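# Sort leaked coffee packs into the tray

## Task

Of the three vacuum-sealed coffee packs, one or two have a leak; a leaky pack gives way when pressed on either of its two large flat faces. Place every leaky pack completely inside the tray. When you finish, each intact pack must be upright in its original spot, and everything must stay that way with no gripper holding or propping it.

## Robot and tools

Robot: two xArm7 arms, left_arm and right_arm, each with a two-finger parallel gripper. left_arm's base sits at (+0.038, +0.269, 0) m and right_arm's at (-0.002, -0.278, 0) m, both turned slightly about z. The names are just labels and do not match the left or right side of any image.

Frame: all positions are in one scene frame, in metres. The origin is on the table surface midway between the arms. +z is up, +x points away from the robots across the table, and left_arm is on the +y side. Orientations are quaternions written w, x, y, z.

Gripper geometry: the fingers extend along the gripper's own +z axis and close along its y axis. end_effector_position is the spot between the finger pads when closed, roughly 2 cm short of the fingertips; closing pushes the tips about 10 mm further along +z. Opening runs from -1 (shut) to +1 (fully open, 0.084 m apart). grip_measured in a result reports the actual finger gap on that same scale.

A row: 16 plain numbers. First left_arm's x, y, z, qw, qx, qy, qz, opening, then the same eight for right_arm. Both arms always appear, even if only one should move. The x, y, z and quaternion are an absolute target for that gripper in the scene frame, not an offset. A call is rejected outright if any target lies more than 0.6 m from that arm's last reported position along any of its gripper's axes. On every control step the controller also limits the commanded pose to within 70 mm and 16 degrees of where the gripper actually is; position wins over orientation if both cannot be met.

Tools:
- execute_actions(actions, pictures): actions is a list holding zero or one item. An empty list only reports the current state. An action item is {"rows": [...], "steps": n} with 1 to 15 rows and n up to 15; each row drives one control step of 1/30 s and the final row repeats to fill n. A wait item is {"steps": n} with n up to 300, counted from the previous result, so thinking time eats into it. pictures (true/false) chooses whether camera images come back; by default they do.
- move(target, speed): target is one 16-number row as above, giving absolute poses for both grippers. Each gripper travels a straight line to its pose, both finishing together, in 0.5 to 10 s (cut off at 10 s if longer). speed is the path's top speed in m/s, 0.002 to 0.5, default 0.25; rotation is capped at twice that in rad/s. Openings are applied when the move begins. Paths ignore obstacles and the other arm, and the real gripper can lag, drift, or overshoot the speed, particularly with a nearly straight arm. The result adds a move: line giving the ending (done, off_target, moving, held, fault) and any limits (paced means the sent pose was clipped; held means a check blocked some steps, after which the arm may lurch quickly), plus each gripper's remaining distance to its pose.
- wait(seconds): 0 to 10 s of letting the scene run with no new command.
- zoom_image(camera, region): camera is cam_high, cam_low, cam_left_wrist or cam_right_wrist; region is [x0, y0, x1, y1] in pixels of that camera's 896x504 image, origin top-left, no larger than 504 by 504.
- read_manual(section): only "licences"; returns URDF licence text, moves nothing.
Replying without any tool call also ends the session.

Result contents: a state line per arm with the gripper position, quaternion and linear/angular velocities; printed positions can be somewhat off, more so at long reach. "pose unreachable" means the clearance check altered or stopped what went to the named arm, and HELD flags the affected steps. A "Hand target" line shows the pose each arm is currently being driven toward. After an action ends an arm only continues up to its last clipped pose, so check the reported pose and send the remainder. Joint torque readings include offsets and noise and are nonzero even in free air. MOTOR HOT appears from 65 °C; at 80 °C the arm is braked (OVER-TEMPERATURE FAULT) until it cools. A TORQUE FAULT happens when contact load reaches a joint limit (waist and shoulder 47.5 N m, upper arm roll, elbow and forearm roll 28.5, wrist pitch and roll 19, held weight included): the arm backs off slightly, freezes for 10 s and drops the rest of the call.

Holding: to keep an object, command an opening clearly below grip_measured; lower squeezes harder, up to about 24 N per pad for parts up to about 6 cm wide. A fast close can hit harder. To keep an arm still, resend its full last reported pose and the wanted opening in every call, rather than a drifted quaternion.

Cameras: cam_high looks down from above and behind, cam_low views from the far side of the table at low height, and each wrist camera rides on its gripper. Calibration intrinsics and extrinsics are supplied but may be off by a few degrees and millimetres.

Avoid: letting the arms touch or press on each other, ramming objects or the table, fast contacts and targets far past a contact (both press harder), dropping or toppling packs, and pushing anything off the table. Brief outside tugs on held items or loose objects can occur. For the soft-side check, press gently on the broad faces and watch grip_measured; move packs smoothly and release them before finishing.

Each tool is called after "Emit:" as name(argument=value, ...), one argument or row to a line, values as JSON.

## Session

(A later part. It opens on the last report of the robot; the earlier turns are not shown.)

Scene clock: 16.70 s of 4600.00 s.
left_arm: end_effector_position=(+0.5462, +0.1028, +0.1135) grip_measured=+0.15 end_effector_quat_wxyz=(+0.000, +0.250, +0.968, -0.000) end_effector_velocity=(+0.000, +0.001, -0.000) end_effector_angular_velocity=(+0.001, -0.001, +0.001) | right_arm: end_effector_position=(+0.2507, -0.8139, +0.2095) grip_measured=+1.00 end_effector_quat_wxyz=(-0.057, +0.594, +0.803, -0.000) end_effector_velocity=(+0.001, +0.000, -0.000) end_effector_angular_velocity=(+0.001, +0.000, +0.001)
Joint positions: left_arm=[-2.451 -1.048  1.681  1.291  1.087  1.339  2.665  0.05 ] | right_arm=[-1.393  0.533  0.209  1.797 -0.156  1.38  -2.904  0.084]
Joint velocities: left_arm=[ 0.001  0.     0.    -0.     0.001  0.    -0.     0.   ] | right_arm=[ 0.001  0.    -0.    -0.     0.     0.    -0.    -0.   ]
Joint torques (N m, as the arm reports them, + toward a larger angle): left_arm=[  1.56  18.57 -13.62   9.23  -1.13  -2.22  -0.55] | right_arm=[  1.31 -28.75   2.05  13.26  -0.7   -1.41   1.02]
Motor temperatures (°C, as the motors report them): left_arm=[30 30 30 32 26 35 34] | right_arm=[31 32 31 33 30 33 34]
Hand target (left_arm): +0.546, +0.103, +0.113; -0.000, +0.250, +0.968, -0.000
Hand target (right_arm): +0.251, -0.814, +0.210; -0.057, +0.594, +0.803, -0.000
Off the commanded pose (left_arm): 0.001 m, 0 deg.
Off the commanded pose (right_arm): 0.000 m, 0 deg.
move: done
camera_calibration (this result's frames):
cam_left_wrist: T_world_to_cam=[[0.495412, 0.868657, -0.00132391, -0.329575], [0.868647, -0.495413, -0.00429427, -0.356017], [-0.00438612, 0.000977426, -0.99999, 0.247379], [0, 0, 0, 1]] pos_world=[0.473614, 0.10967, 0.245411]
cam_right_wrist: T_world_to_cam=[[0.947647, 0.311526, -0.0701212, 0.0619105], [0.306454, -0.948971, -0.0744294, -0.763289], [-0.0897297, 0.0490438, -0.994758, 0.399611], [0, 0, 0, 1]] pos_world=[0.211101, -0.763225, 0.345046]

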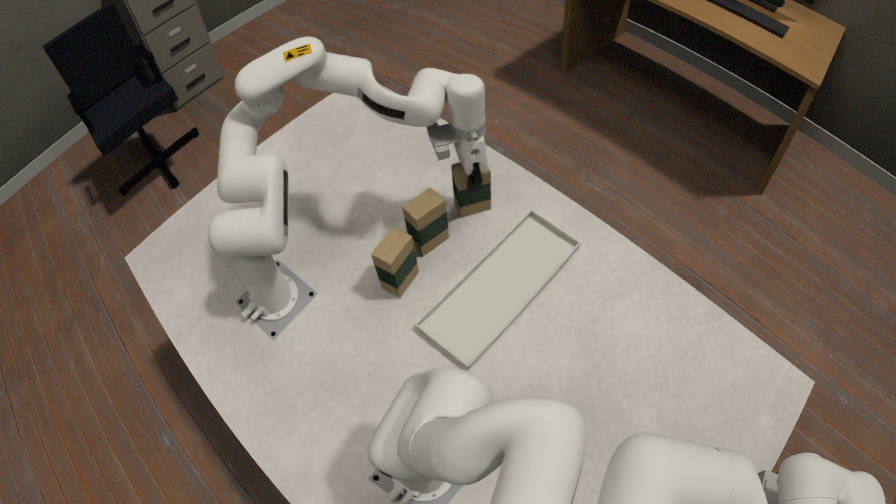

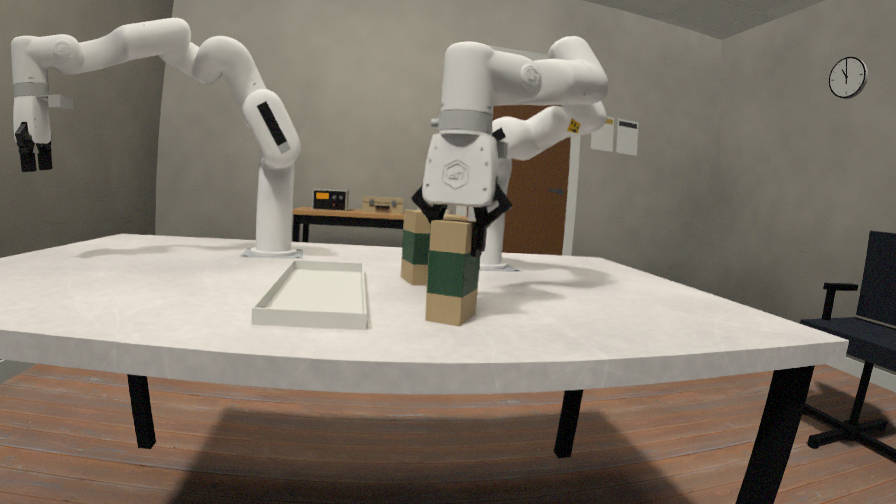

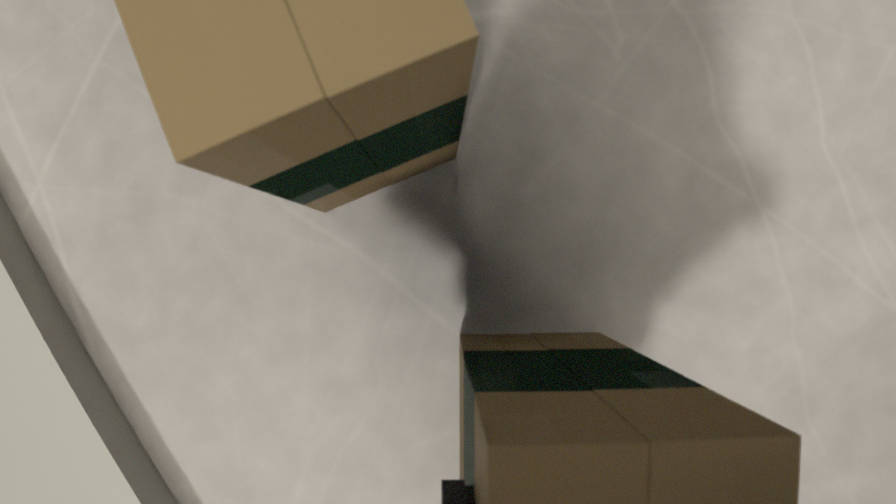

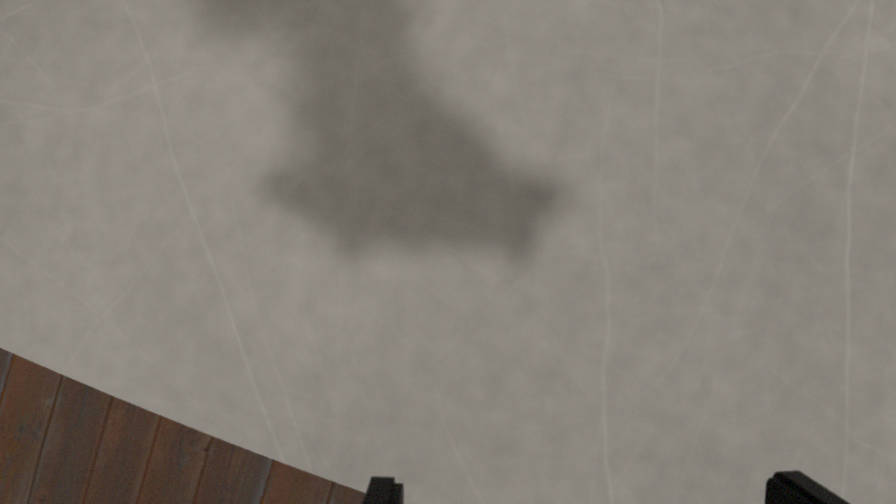

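Firm.

Emit:
move(
  target=[0.546,0.103,0.113,0,0.25,0.968,0,1,0.2507,-0.8139,0.2095,-0.057,0.594,0.803,0,1],
)

Emit:
move(
  target=[0.546,0.103,0.18,0,0.25,0.968,0,1,0.2507,-0.8139,0.2095,-0.057,0.594,0.803,0,1],
)

Emit:
move(
  target=[0.402,0.108,0.18,0,0.052,0.9986,0,1,0.2507,-0.8139,0.2095,-0.057,0.594,0.803,0,1],
)

Scene clock: 20.13 s of 4600.00 s.
left_arm: end_effector_position=(+0.5460, +0.1030, +0.1129) grip_measured=+1.00 end_effector_quat_wxyz=(-0.000, +0.250, +0.968, -0.000) end_effector_velocity=(+0.000, -0.000, +0.000) end_effector_angular_velocity=(-0.001, -0.000, -0.000) | right_arm: end_effector_position=(+0.2507, -0.8139, +0.2095) grip_measured=+1.00 end_effector_quat_wxyz=(-0.057, +0.594, +0.803, -0.000) end_effector_velocity=(+0.001, +0.001, -0.001) end_effector_angular_velocity=(+0.002, +0.001, +0.002)
Joint positions: left_arm=[-2.451 -1.048  1.682  1.291  1.086  1.338  2.665  0.084] | right_arm=[-1.393  0.533  0.209  1.797 -0.156  1.38  -2.904  0.084]
Joint velocities: left_arm=[ 0.    -0.001 -0.001  0.     0.     0.     0.    -0.   ] | right_arm=[ 0.002  0.002  0.    -0.    -0.     0.001  0.     0.   ]
Joint torques (N m, as the arm reports them, + toward a larger angle): left_arm=[  1.82  20.5  -15.14   9.58  -1.15  -2.12  -0.63] | right_arm=[  1.08 -28.91   2.05  13.23  -0.68  -1.41   1.03]
Motor temperatures (°C, as the motors report them): left_arm=[30 30 30 32 26 35 34] | right_arm=[31 32 31 33 30 33 34]
Hand target (left_arm): +0.546, +0.103, +0.113; -0.000, +0.250, +0.968, -0.000
Hand target (right_arm): +0.251, -0.814, +0.210; -0.057, +0.594, +0.803, -0.000
Off the commanded pose (left_arm): 0.000 m, 0 deg.
Off the commanded pose (right_arm): 0.000 m, 0 deg.
move: done
camera_calibration (this result's frames):
cam_left_wrist: T_world_to_cam=[[0.495346, 0.868694, -0.00145863, -0.329603], [0.868679, -0.495347, -0.00531548, -0.355667], [-0.00534005, 0.00136592, -0.999985, 0.247297], [0, 0, 0, 1]] pos_world=[0.473549, 0.109808, 0.244922]
cam_right_wrist: T_world_to_cam=[[0.947647, 0.311526, -0.0701209, 0.0619104], [0.306454, -0.948971, -0.0744292, -0.763289], [-0.0897294, 0.0490437, -0.994758, 0.399611], [0, 0, 0, 1]] pos_world=[0.211101, -0.763225, 0.345046]

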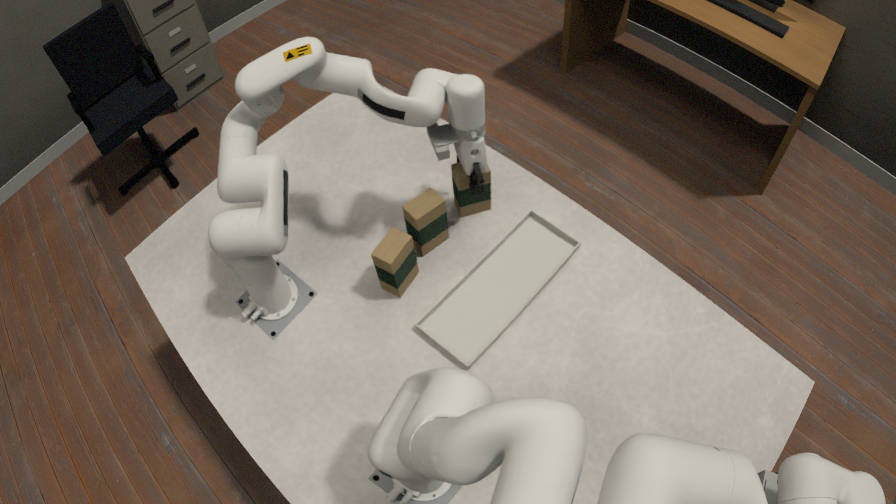

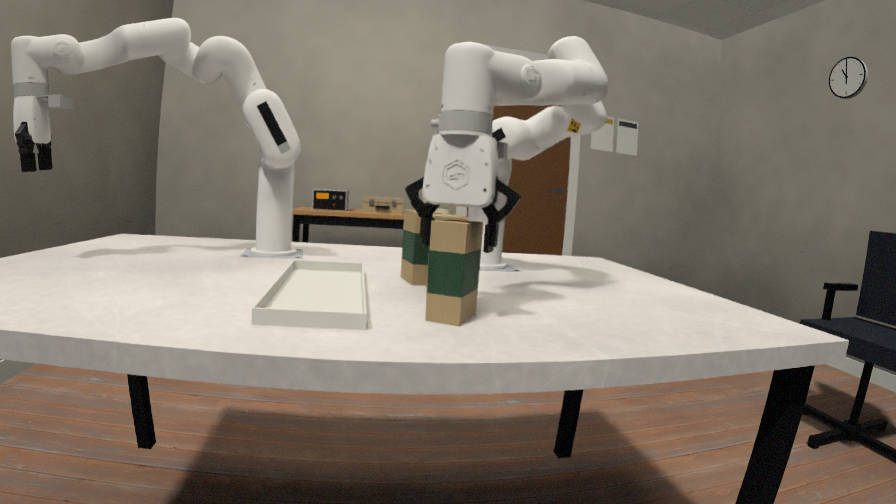

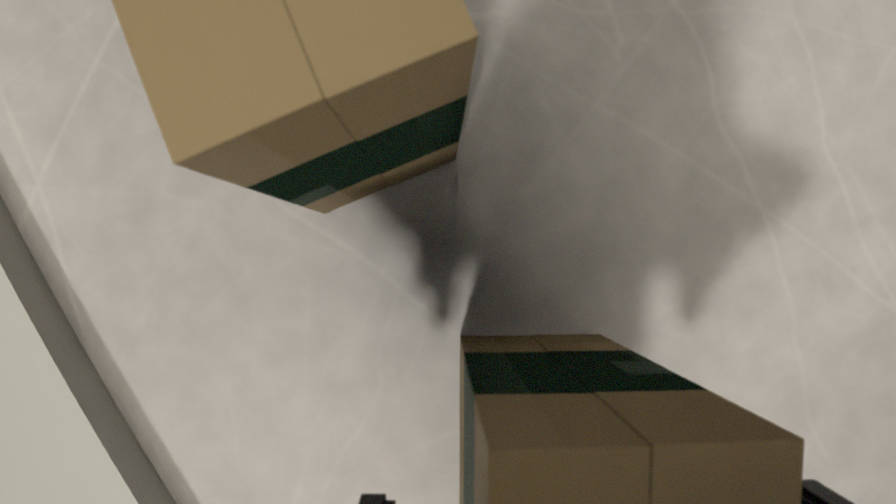

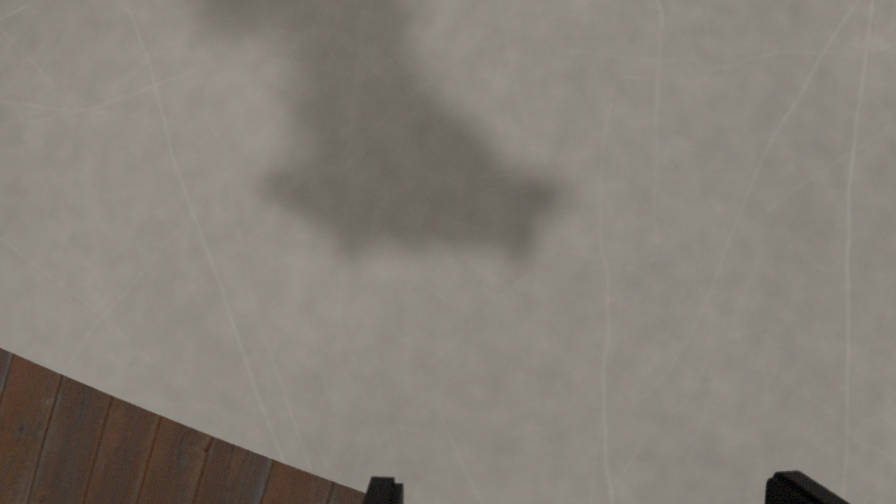

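Scene clock: 21.00 s of 4600.00 s.
left_arm: end_effector_position=(+0.5459, +0.1031, +0.1794) grip_measured=+1.00 end_effector_quat_wxyz=(-0.000, +0.250, +0.968, +0.000) end_effector_velocity=(+0.000, -0.001, +0.004) end_effector_angular_velocity=(-0.001, -0.002, -0.001) | right_arm: end_effector_position=(+0.2507, -0.8139, +0.2095) grip_measured=+1.00 end_effector_quat_wxyz=(-0.057, +0.594, +0.803, +0.000) end_effector_velocity=(+0.000, -0.000, +0.000) end_effector_angular_velocity=(-0.001, -0.001, -0.000)
Joint positions: left_arm=[-2.437 -0.978  1.58   1.366  0.989  1.45   2.705  0.084] | right_arm=[-1.393  0.533  0.209  1.797 -0.156  1.38  -2.904  0.084]
Joint velocities: left_arm=[-0.     0.004 -0.006  0.005 -0.004  0.005  0.002  0.   ] | right_arm=[-0.    -0.001 -0.    -0.     0.001 -0.     0.     0.   ]
Joint torques (N m, as the arm reports them, + toward a larger angle): left_arm=[  1.89  19.61 -14.42  10.76  -0.82  -2.08  -0.49] | right_arm=[  1.2  -28.83   2.06  12.99  -0.65  -1.37   0.97]
Motor temperatures (°C, as the motors report them): left_arm=[30 30 30 32 26 35 34] | right_arm=[31 32 31 33 30 33 34]
Hand target (left_arm): +0.546, +0.103, +0.180; -0.000, +0.250, +0.968, -0.000
Hand target (right_arm): +0.251, -0.814, +0.209; -0.057, +0.594, +0.803, +0.000
Off the commanded pose (left_arm): 0.001 m, 0 deg.
Off the commanded pose (right_arm): 0.000 m, 0 deg.
move: done
camera_calibration (this result's frames):
cam_left_wrist: T_world_to_cam=[[0.495219, 0.868767, -0.00153334, -0.329489], [0.868749, -0.495219, -0.00582534, -0.355168], [-0.0058202, 0.00155273, -0.999982, 0.313994], [0, 0, 0, 1]] pos_world=[0.473548, 0.109876, 0.311415]
cam_right_wrist: T_world_to_cam=[[0.947647, 0.311527, -0.070121, 0.0619107], [0.306455, -0.948971, -0.0744294, -0.763289], [-0.0897295, 0.0490439, -0.994758, 0.399611], [0, 0, 0, 1]] pos_world=[0.211101, -0.763225, 0.345046]

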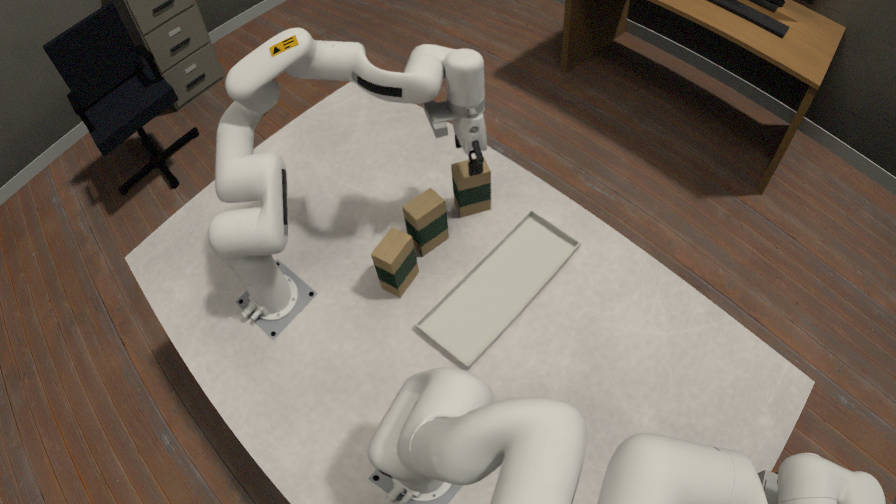

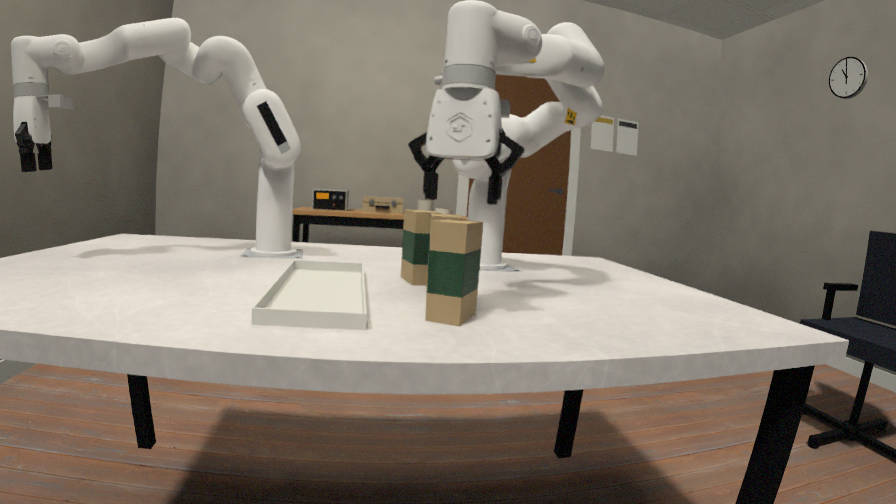

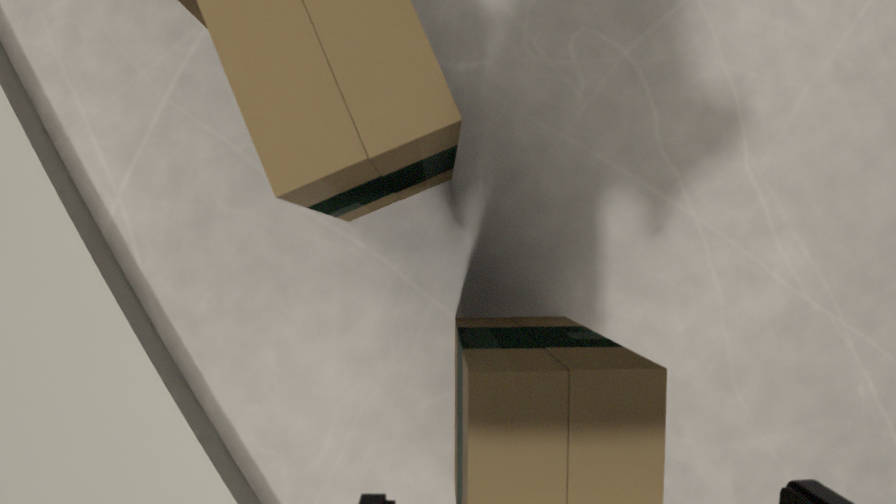

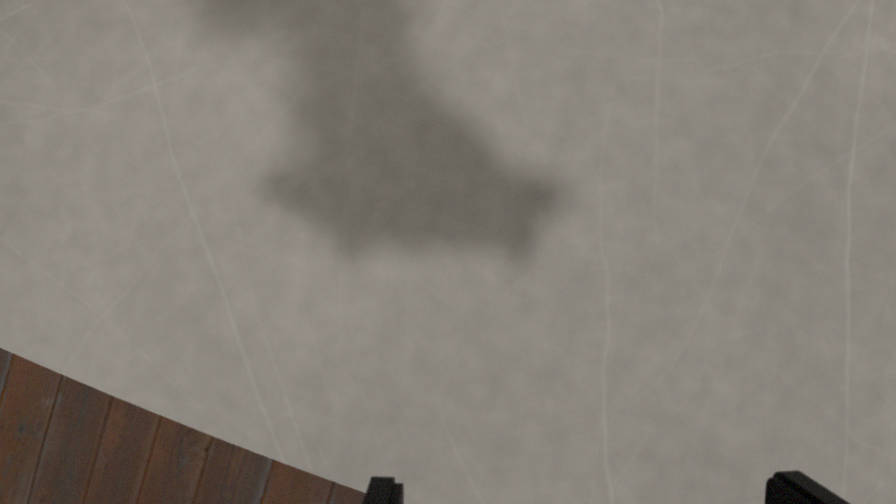

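Scene clock: 22.37 s of 4600.00 s.
left_arm: end_effector_position=(+0.4024, +0.1075, +0.1801) grip_measured=+1.00 end_effector_quat_wxyz=(-0.000, +0.052, +0.999, -0.000) end_effector_velocity=(-0.002, +0.001, -0.000) end_effector_angular_velocity=(-0.001, -0.001, +0.006) | right_arm: end_effector_position=(+0.2507, -0.8139, +0.2095) grip_measured=+1.00 end_effector_quat_wxyz=(-0.057, +0.594, +0.803, -0.000) end_effector_velocity=(-0.001, -0.000, -0.000) end_effector_angular_velocity=(+0.000, -0.000, -0.001)
Joint positions: left_arm=[-2.027 -0.927  1.254  0.847  0.89   1.358  2.126  0.084] | right_arm=[-1.393  0.533  0.209  1.797 -0.156  1.38  -2.904  0.084]
Joint velocities: left_arm=[ 0.01  -0.002 -0.008 -0.01   0.    -0.002 -0.009  0.   ] | right_arm=[-0.001  0.001 -0.     0.     0.    -0.    -0.001 -0.   ]
Joint torques (N m, as the arm reports them, + toward a larger angle): left_arm=[  1.21   8.45 -12.22  12.87  -0.91  -2.1   -0.66] | right_arm=[  1.14 -28.96   2.05  13.04  -0.6   -1.39   1.  ]
Motor temperatures (°C, as the motors report them): left_arm=[30 30 30 33 26 35 34] | right_arm=[31 32 31 33 30 33 34]
Hand target (left_arm): +0.402, +0.108, +0.180; +0.000, +0.052, +0.999, -0.000
Hand target (right_arm): +0.251, -0.814, +0.210; -0.057, +0.594, +0.803, +0.000
Off the commanded pose (left_arm): 0.001 m, 0 deg.
Off the commanded pose (right_arm): 0.000 m, 0 deg.
move: done
camera_calibration (this result's frames):
cam_left_wrist: T_world_to_cam=[[0.117051, 0.993124, -0.00169285, -0.123365], [0.993111, -0.117058, -0.0053112, -0.319083], [-0.00547284, -0.00105951, -0.999984, 0.313957], [0, 0, 0, 1]] pos_world=[0.333043, 0.0854979, 0.312048]
cam_right_wrist: T_world_to_cam=[[0.947647, 0.311527, -0.0701211, 0.0619108], [0.306455, -0.948971, -0.0744293, -0.763289], [-0.0897295, 0.0490437, -0.994758, 0.399611], [0, 0, 0, 1]] pos_world=[0.211101, -0.763225, 0.345046]

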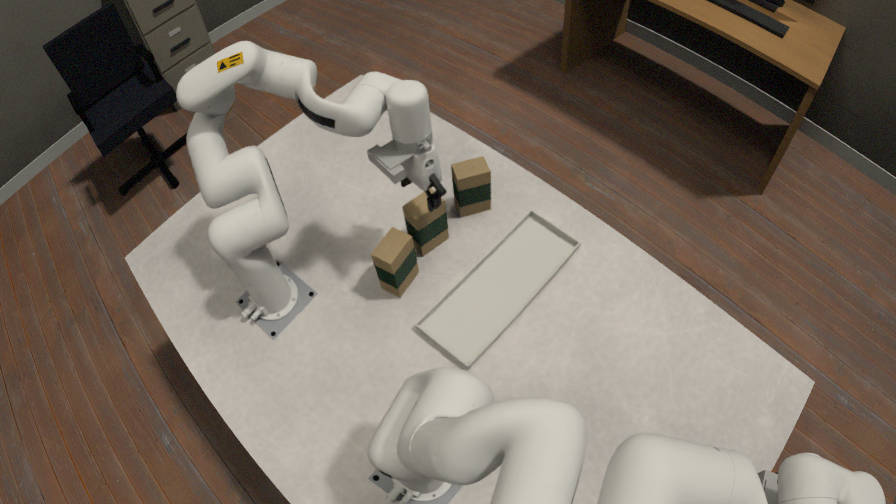

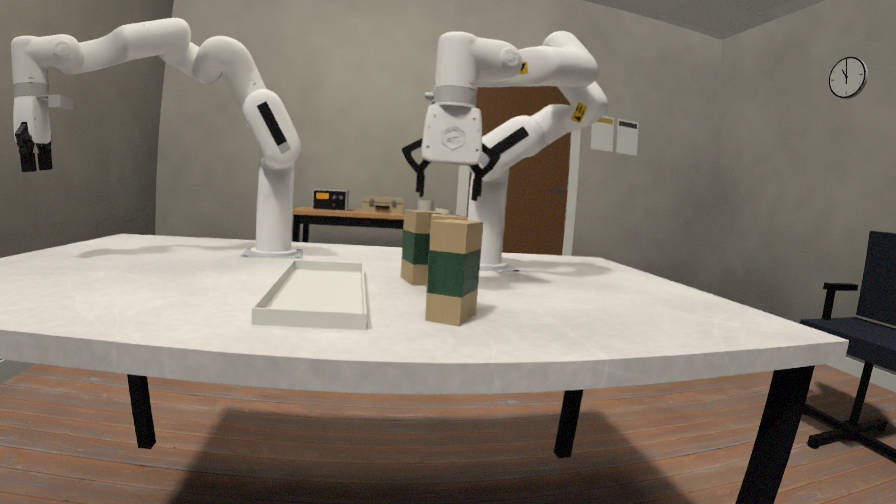

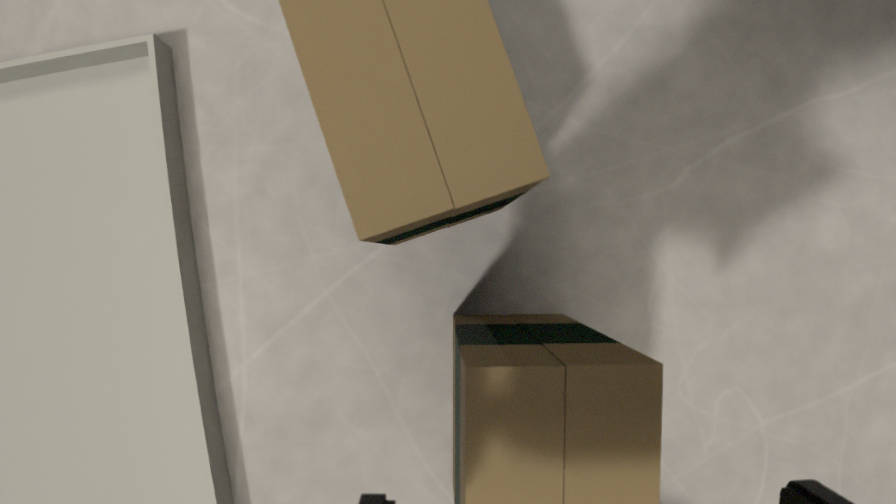

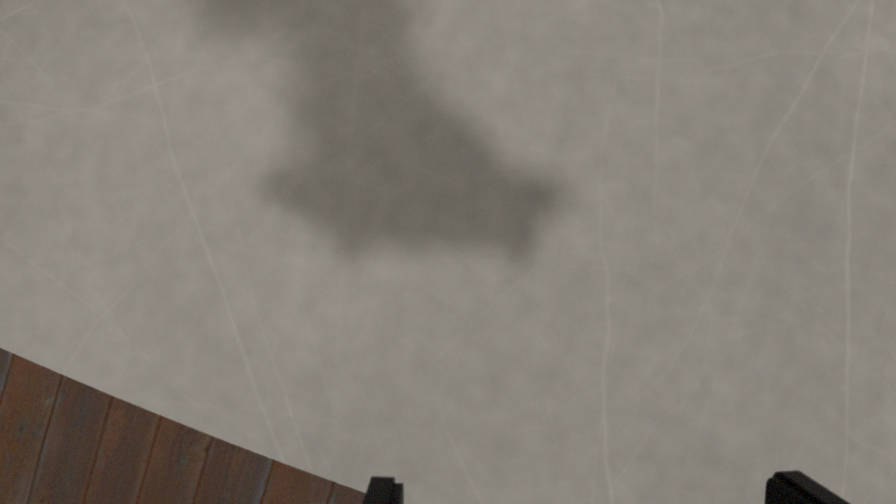

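Emit:
move(
  target=[0.402,0.107,0.113,0,0.052,0.9986,0,1,0.2507,-0.8139,0.2095,-0.057,0.594,0.803,0,1],
  speed=0.15,
)

Emit:
move(
  target=[0.402,0.107,0.113,0,0.052,0.9986,0,-0.3,0.2507,-0.8139,0.2095,-0.057,0.594,0.803,0,1],
)

Scene clock: 25.33 s of 4600.00 s.
left_arm: end_effector_position=(+0.4021, +0.1070, +0.1133) grip_measured=+1.00 end_effector_quat_wxyz=(+0.000, +0.052, +0.999, -0.000) end_effector_velocity=(+0.000, +0.000, -0.002) end_effector_angular_velocity=(+0.002, -0.000, -0.001) | right_arm: end_effector_position=(+0.2507, -0.8139, +0.2095) grip_measured=+1.00 end_effector_quat_wxyz=(-0.057, +0.594, +0.803, -0.000) end_effector_velocity=(+0.001, +0.000, +0.000) end_effector_angular_velocity=(-0.001, +0.001, +0.003)
Joint positions: left_arm=[-2.08  -0.937  1.432  0.766  1.019  1.213  2.078  0.084] | right_arm=[-1.393  0.533  0.209  1.797 -0.156  1.38  -2.904  0.084]
Joint velocities: left_arm=[-0.004  0.001  0.007 -0.001  0.004 -0.004 -0.001  0.   ] | right_arm=[ 0.002 -0.     0.    -0.    -0.002 -0.     0.    -0.   ]
Joint torques (N m, as the arm reports them, + toward a larger angle): left_arm=[  1.54   9.27 -12.29  11.13  -1.22  -2.06  -0.67] | right_arm=[  1.3  -29.16   2.    13.19  -0.71  -1.39   1.03]
Motor temperatures (°C, as the motors report them): left_arm=[30 30 31 33 26 35 34] | right_arm=[31 32 31 33 30 33 34]
Hand target (left_arm): +0.402, +0.107, +0.113; +0.000, +0.052, +0.999, +0.000
Hand target (right_arm): +0.251, -0.814, +0.209; -0.057, +0.594, +0.803, +0.000
Off the commanded pose (left_arm): 0.000 m, 0 deg.
Off the commanded pose (right_arm): 0.000 m, 0 deg.
move: done
camera_calibration (this result's frames):
cam_left_wrist: T_world_to_cam=[[0.116626, 0.993175, -0.00153086, -0.122776], [0.993163, -0.116632, -0.00483392, -0.319321], [-0.00497948, -0.000956632, -0.999987, 0.247018], [0, 0, 0, 1]] pos_world=[0.332687, 0.0849313, 0.245284]
cam_right_wrist: T_world_to_cam=[[0.947647, 0.311526, -0.0701211, 0.0619106], [0.306454, -0.948971, -0.0744292, -0.763289], [-0.0897296, 0.0490436, -0.994758, 0.399611], [0, 0, 0, 1]] pos_world=[0.211101, -0.763225, 0.345046]

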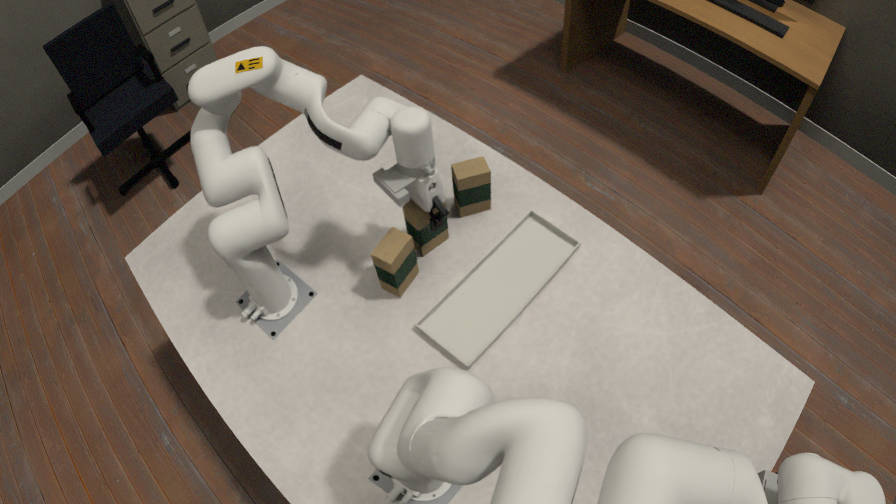

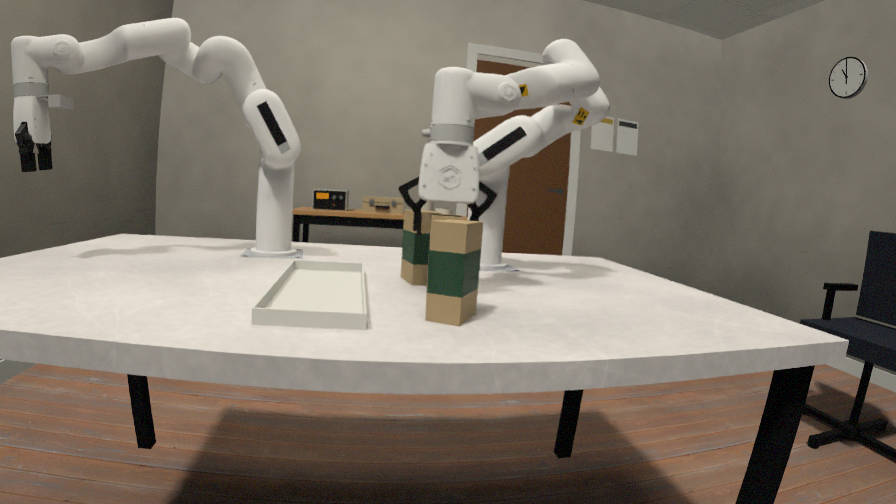

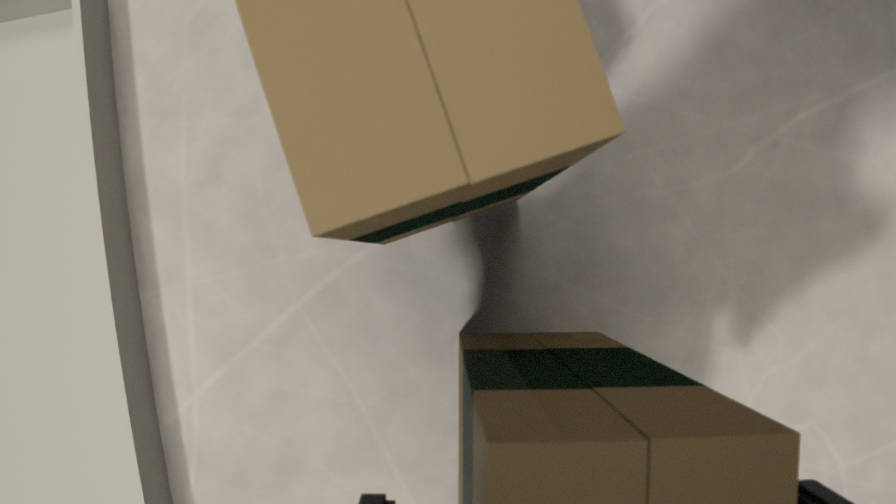

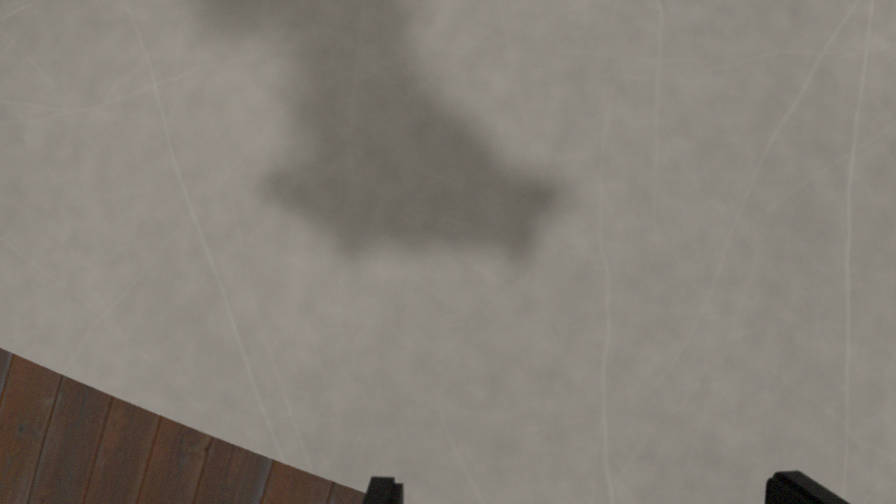

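Scene clock: 26.03 s of 4600.00 s.
left_arm: end_effector_position=(+0.4021, +0.1069, +0.1132) grip_measured=+0.15 end_effector_quat_wxyz=(+0.000, +0.052, +0.999, -0.000) end_effector_velocity=(+0.000, +0.000, +0.000) end_effector_angular_velocity=(-0.001, -0.000, +0.001) | right_arm: end_effector_position=(+0.2507, -0.8139, +0.2095) grip_measured=+1.00 end_effector_quat_wxyz=(-0.057, +0.594, +0.803, +0.000) end_effector_velocity=(+0.000, +0.001, +0.000) end_effector_angular_velocity=(+0.000, +0.002, +0.002)
Joint positions: left_arm=[-2.081 -0.937  1.432  0.766  1.019  1.213  2.078  0.05 ] | right_arm=[-1.393  0.533  0.209  1.797 -0.156  1.38  -2.904  0.084]
Joint velocities: left_arm=[ 0.001 -0.001 -0.001 -0.     0.     0.    -0.     0.   ] | right_arm=[ 0.002 -0.     0.    -0.    -0.002  0.002 -0.    -0.   ]
Joint torques (N m, as the arm reports them, + toward a larger angle): left_arm=[  1.23   9.1  -11.06  10.5   -0.92  -2.19  -0.58] | right_arm=[  1.31 -28.75   2.01  13.16  -0.67  -1.4    1.  ]
Motor temperatures (°C, as the motors report them): left_arm=[30 30 31 33 26 35 34] | right_arm=[31 32 31 33 30 33 34]
Hand target (left_arm): +0.402, +0.107, +0.113; -0.000, +0.052, +0.999, -0.000
Hand target (right_arm): +0.251, -0.814, +0.209; -0.057, +0.594, +0.803, +0.000
Off the commanded pose (left_arm): 0.000 m, 0 deg.
Off the commanded pose (right_arm): 0.000 m, 0 deg.
move: done
camera_calibration (this result's frames):
cam_left_wrist: T_world_to_cam=[[0.116626, 0.993175, -0.00149488, -0.122729], [0.993164, -0.116632, -0.00473051, -0.319364], [-0.00487257, -0.000932966, -0.999988, 0.246896], [0, 0, 0, 1]] pos_world=[0.332697, 0.0848733, 0.245198]
cam_right_wrist: T_world_to_cam=[[0.947647, 0.311526, -0.070121, 0.0619105], [0.306454, -0.948971, -0.0744293, -0.763289], [-0.0897295, 0.0490438, -0.994758, 0.399611], [0, 0, 0, 1]] pos_world=[0.211101, -0.763224, 0.345046]

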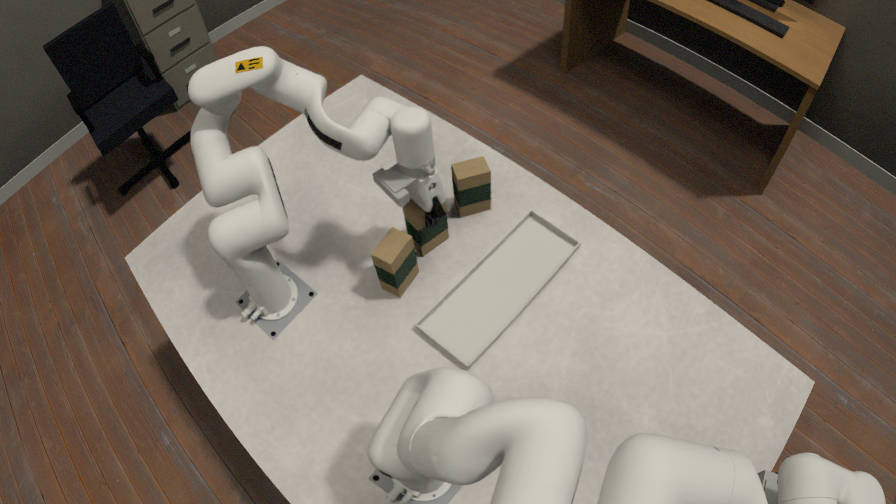

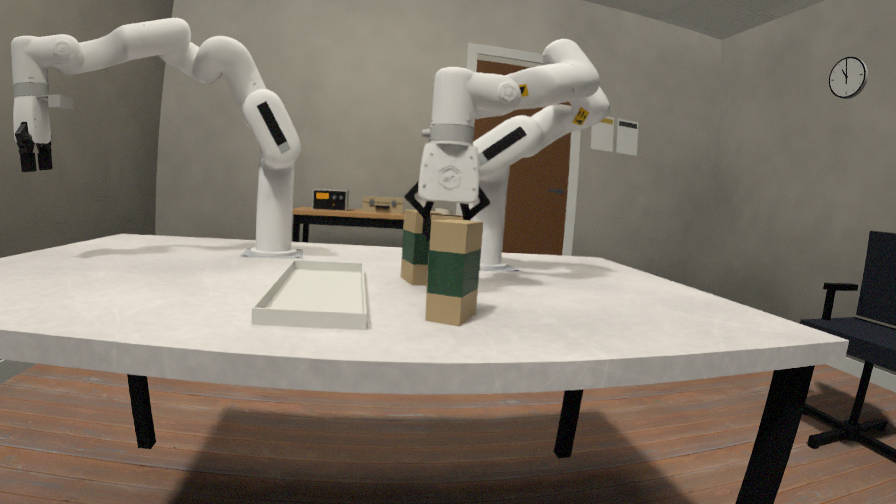

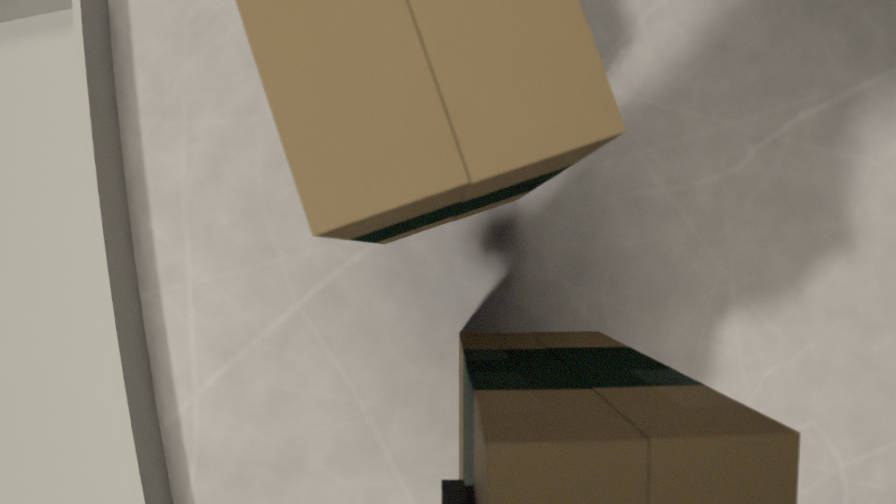

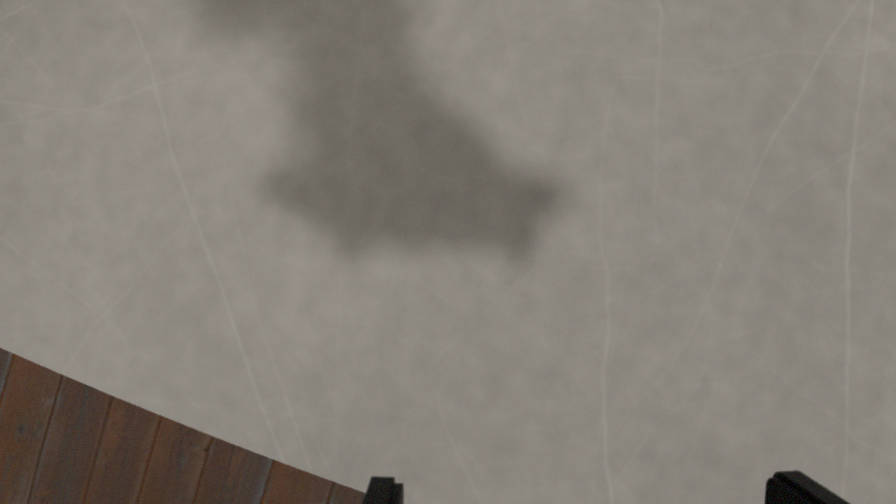

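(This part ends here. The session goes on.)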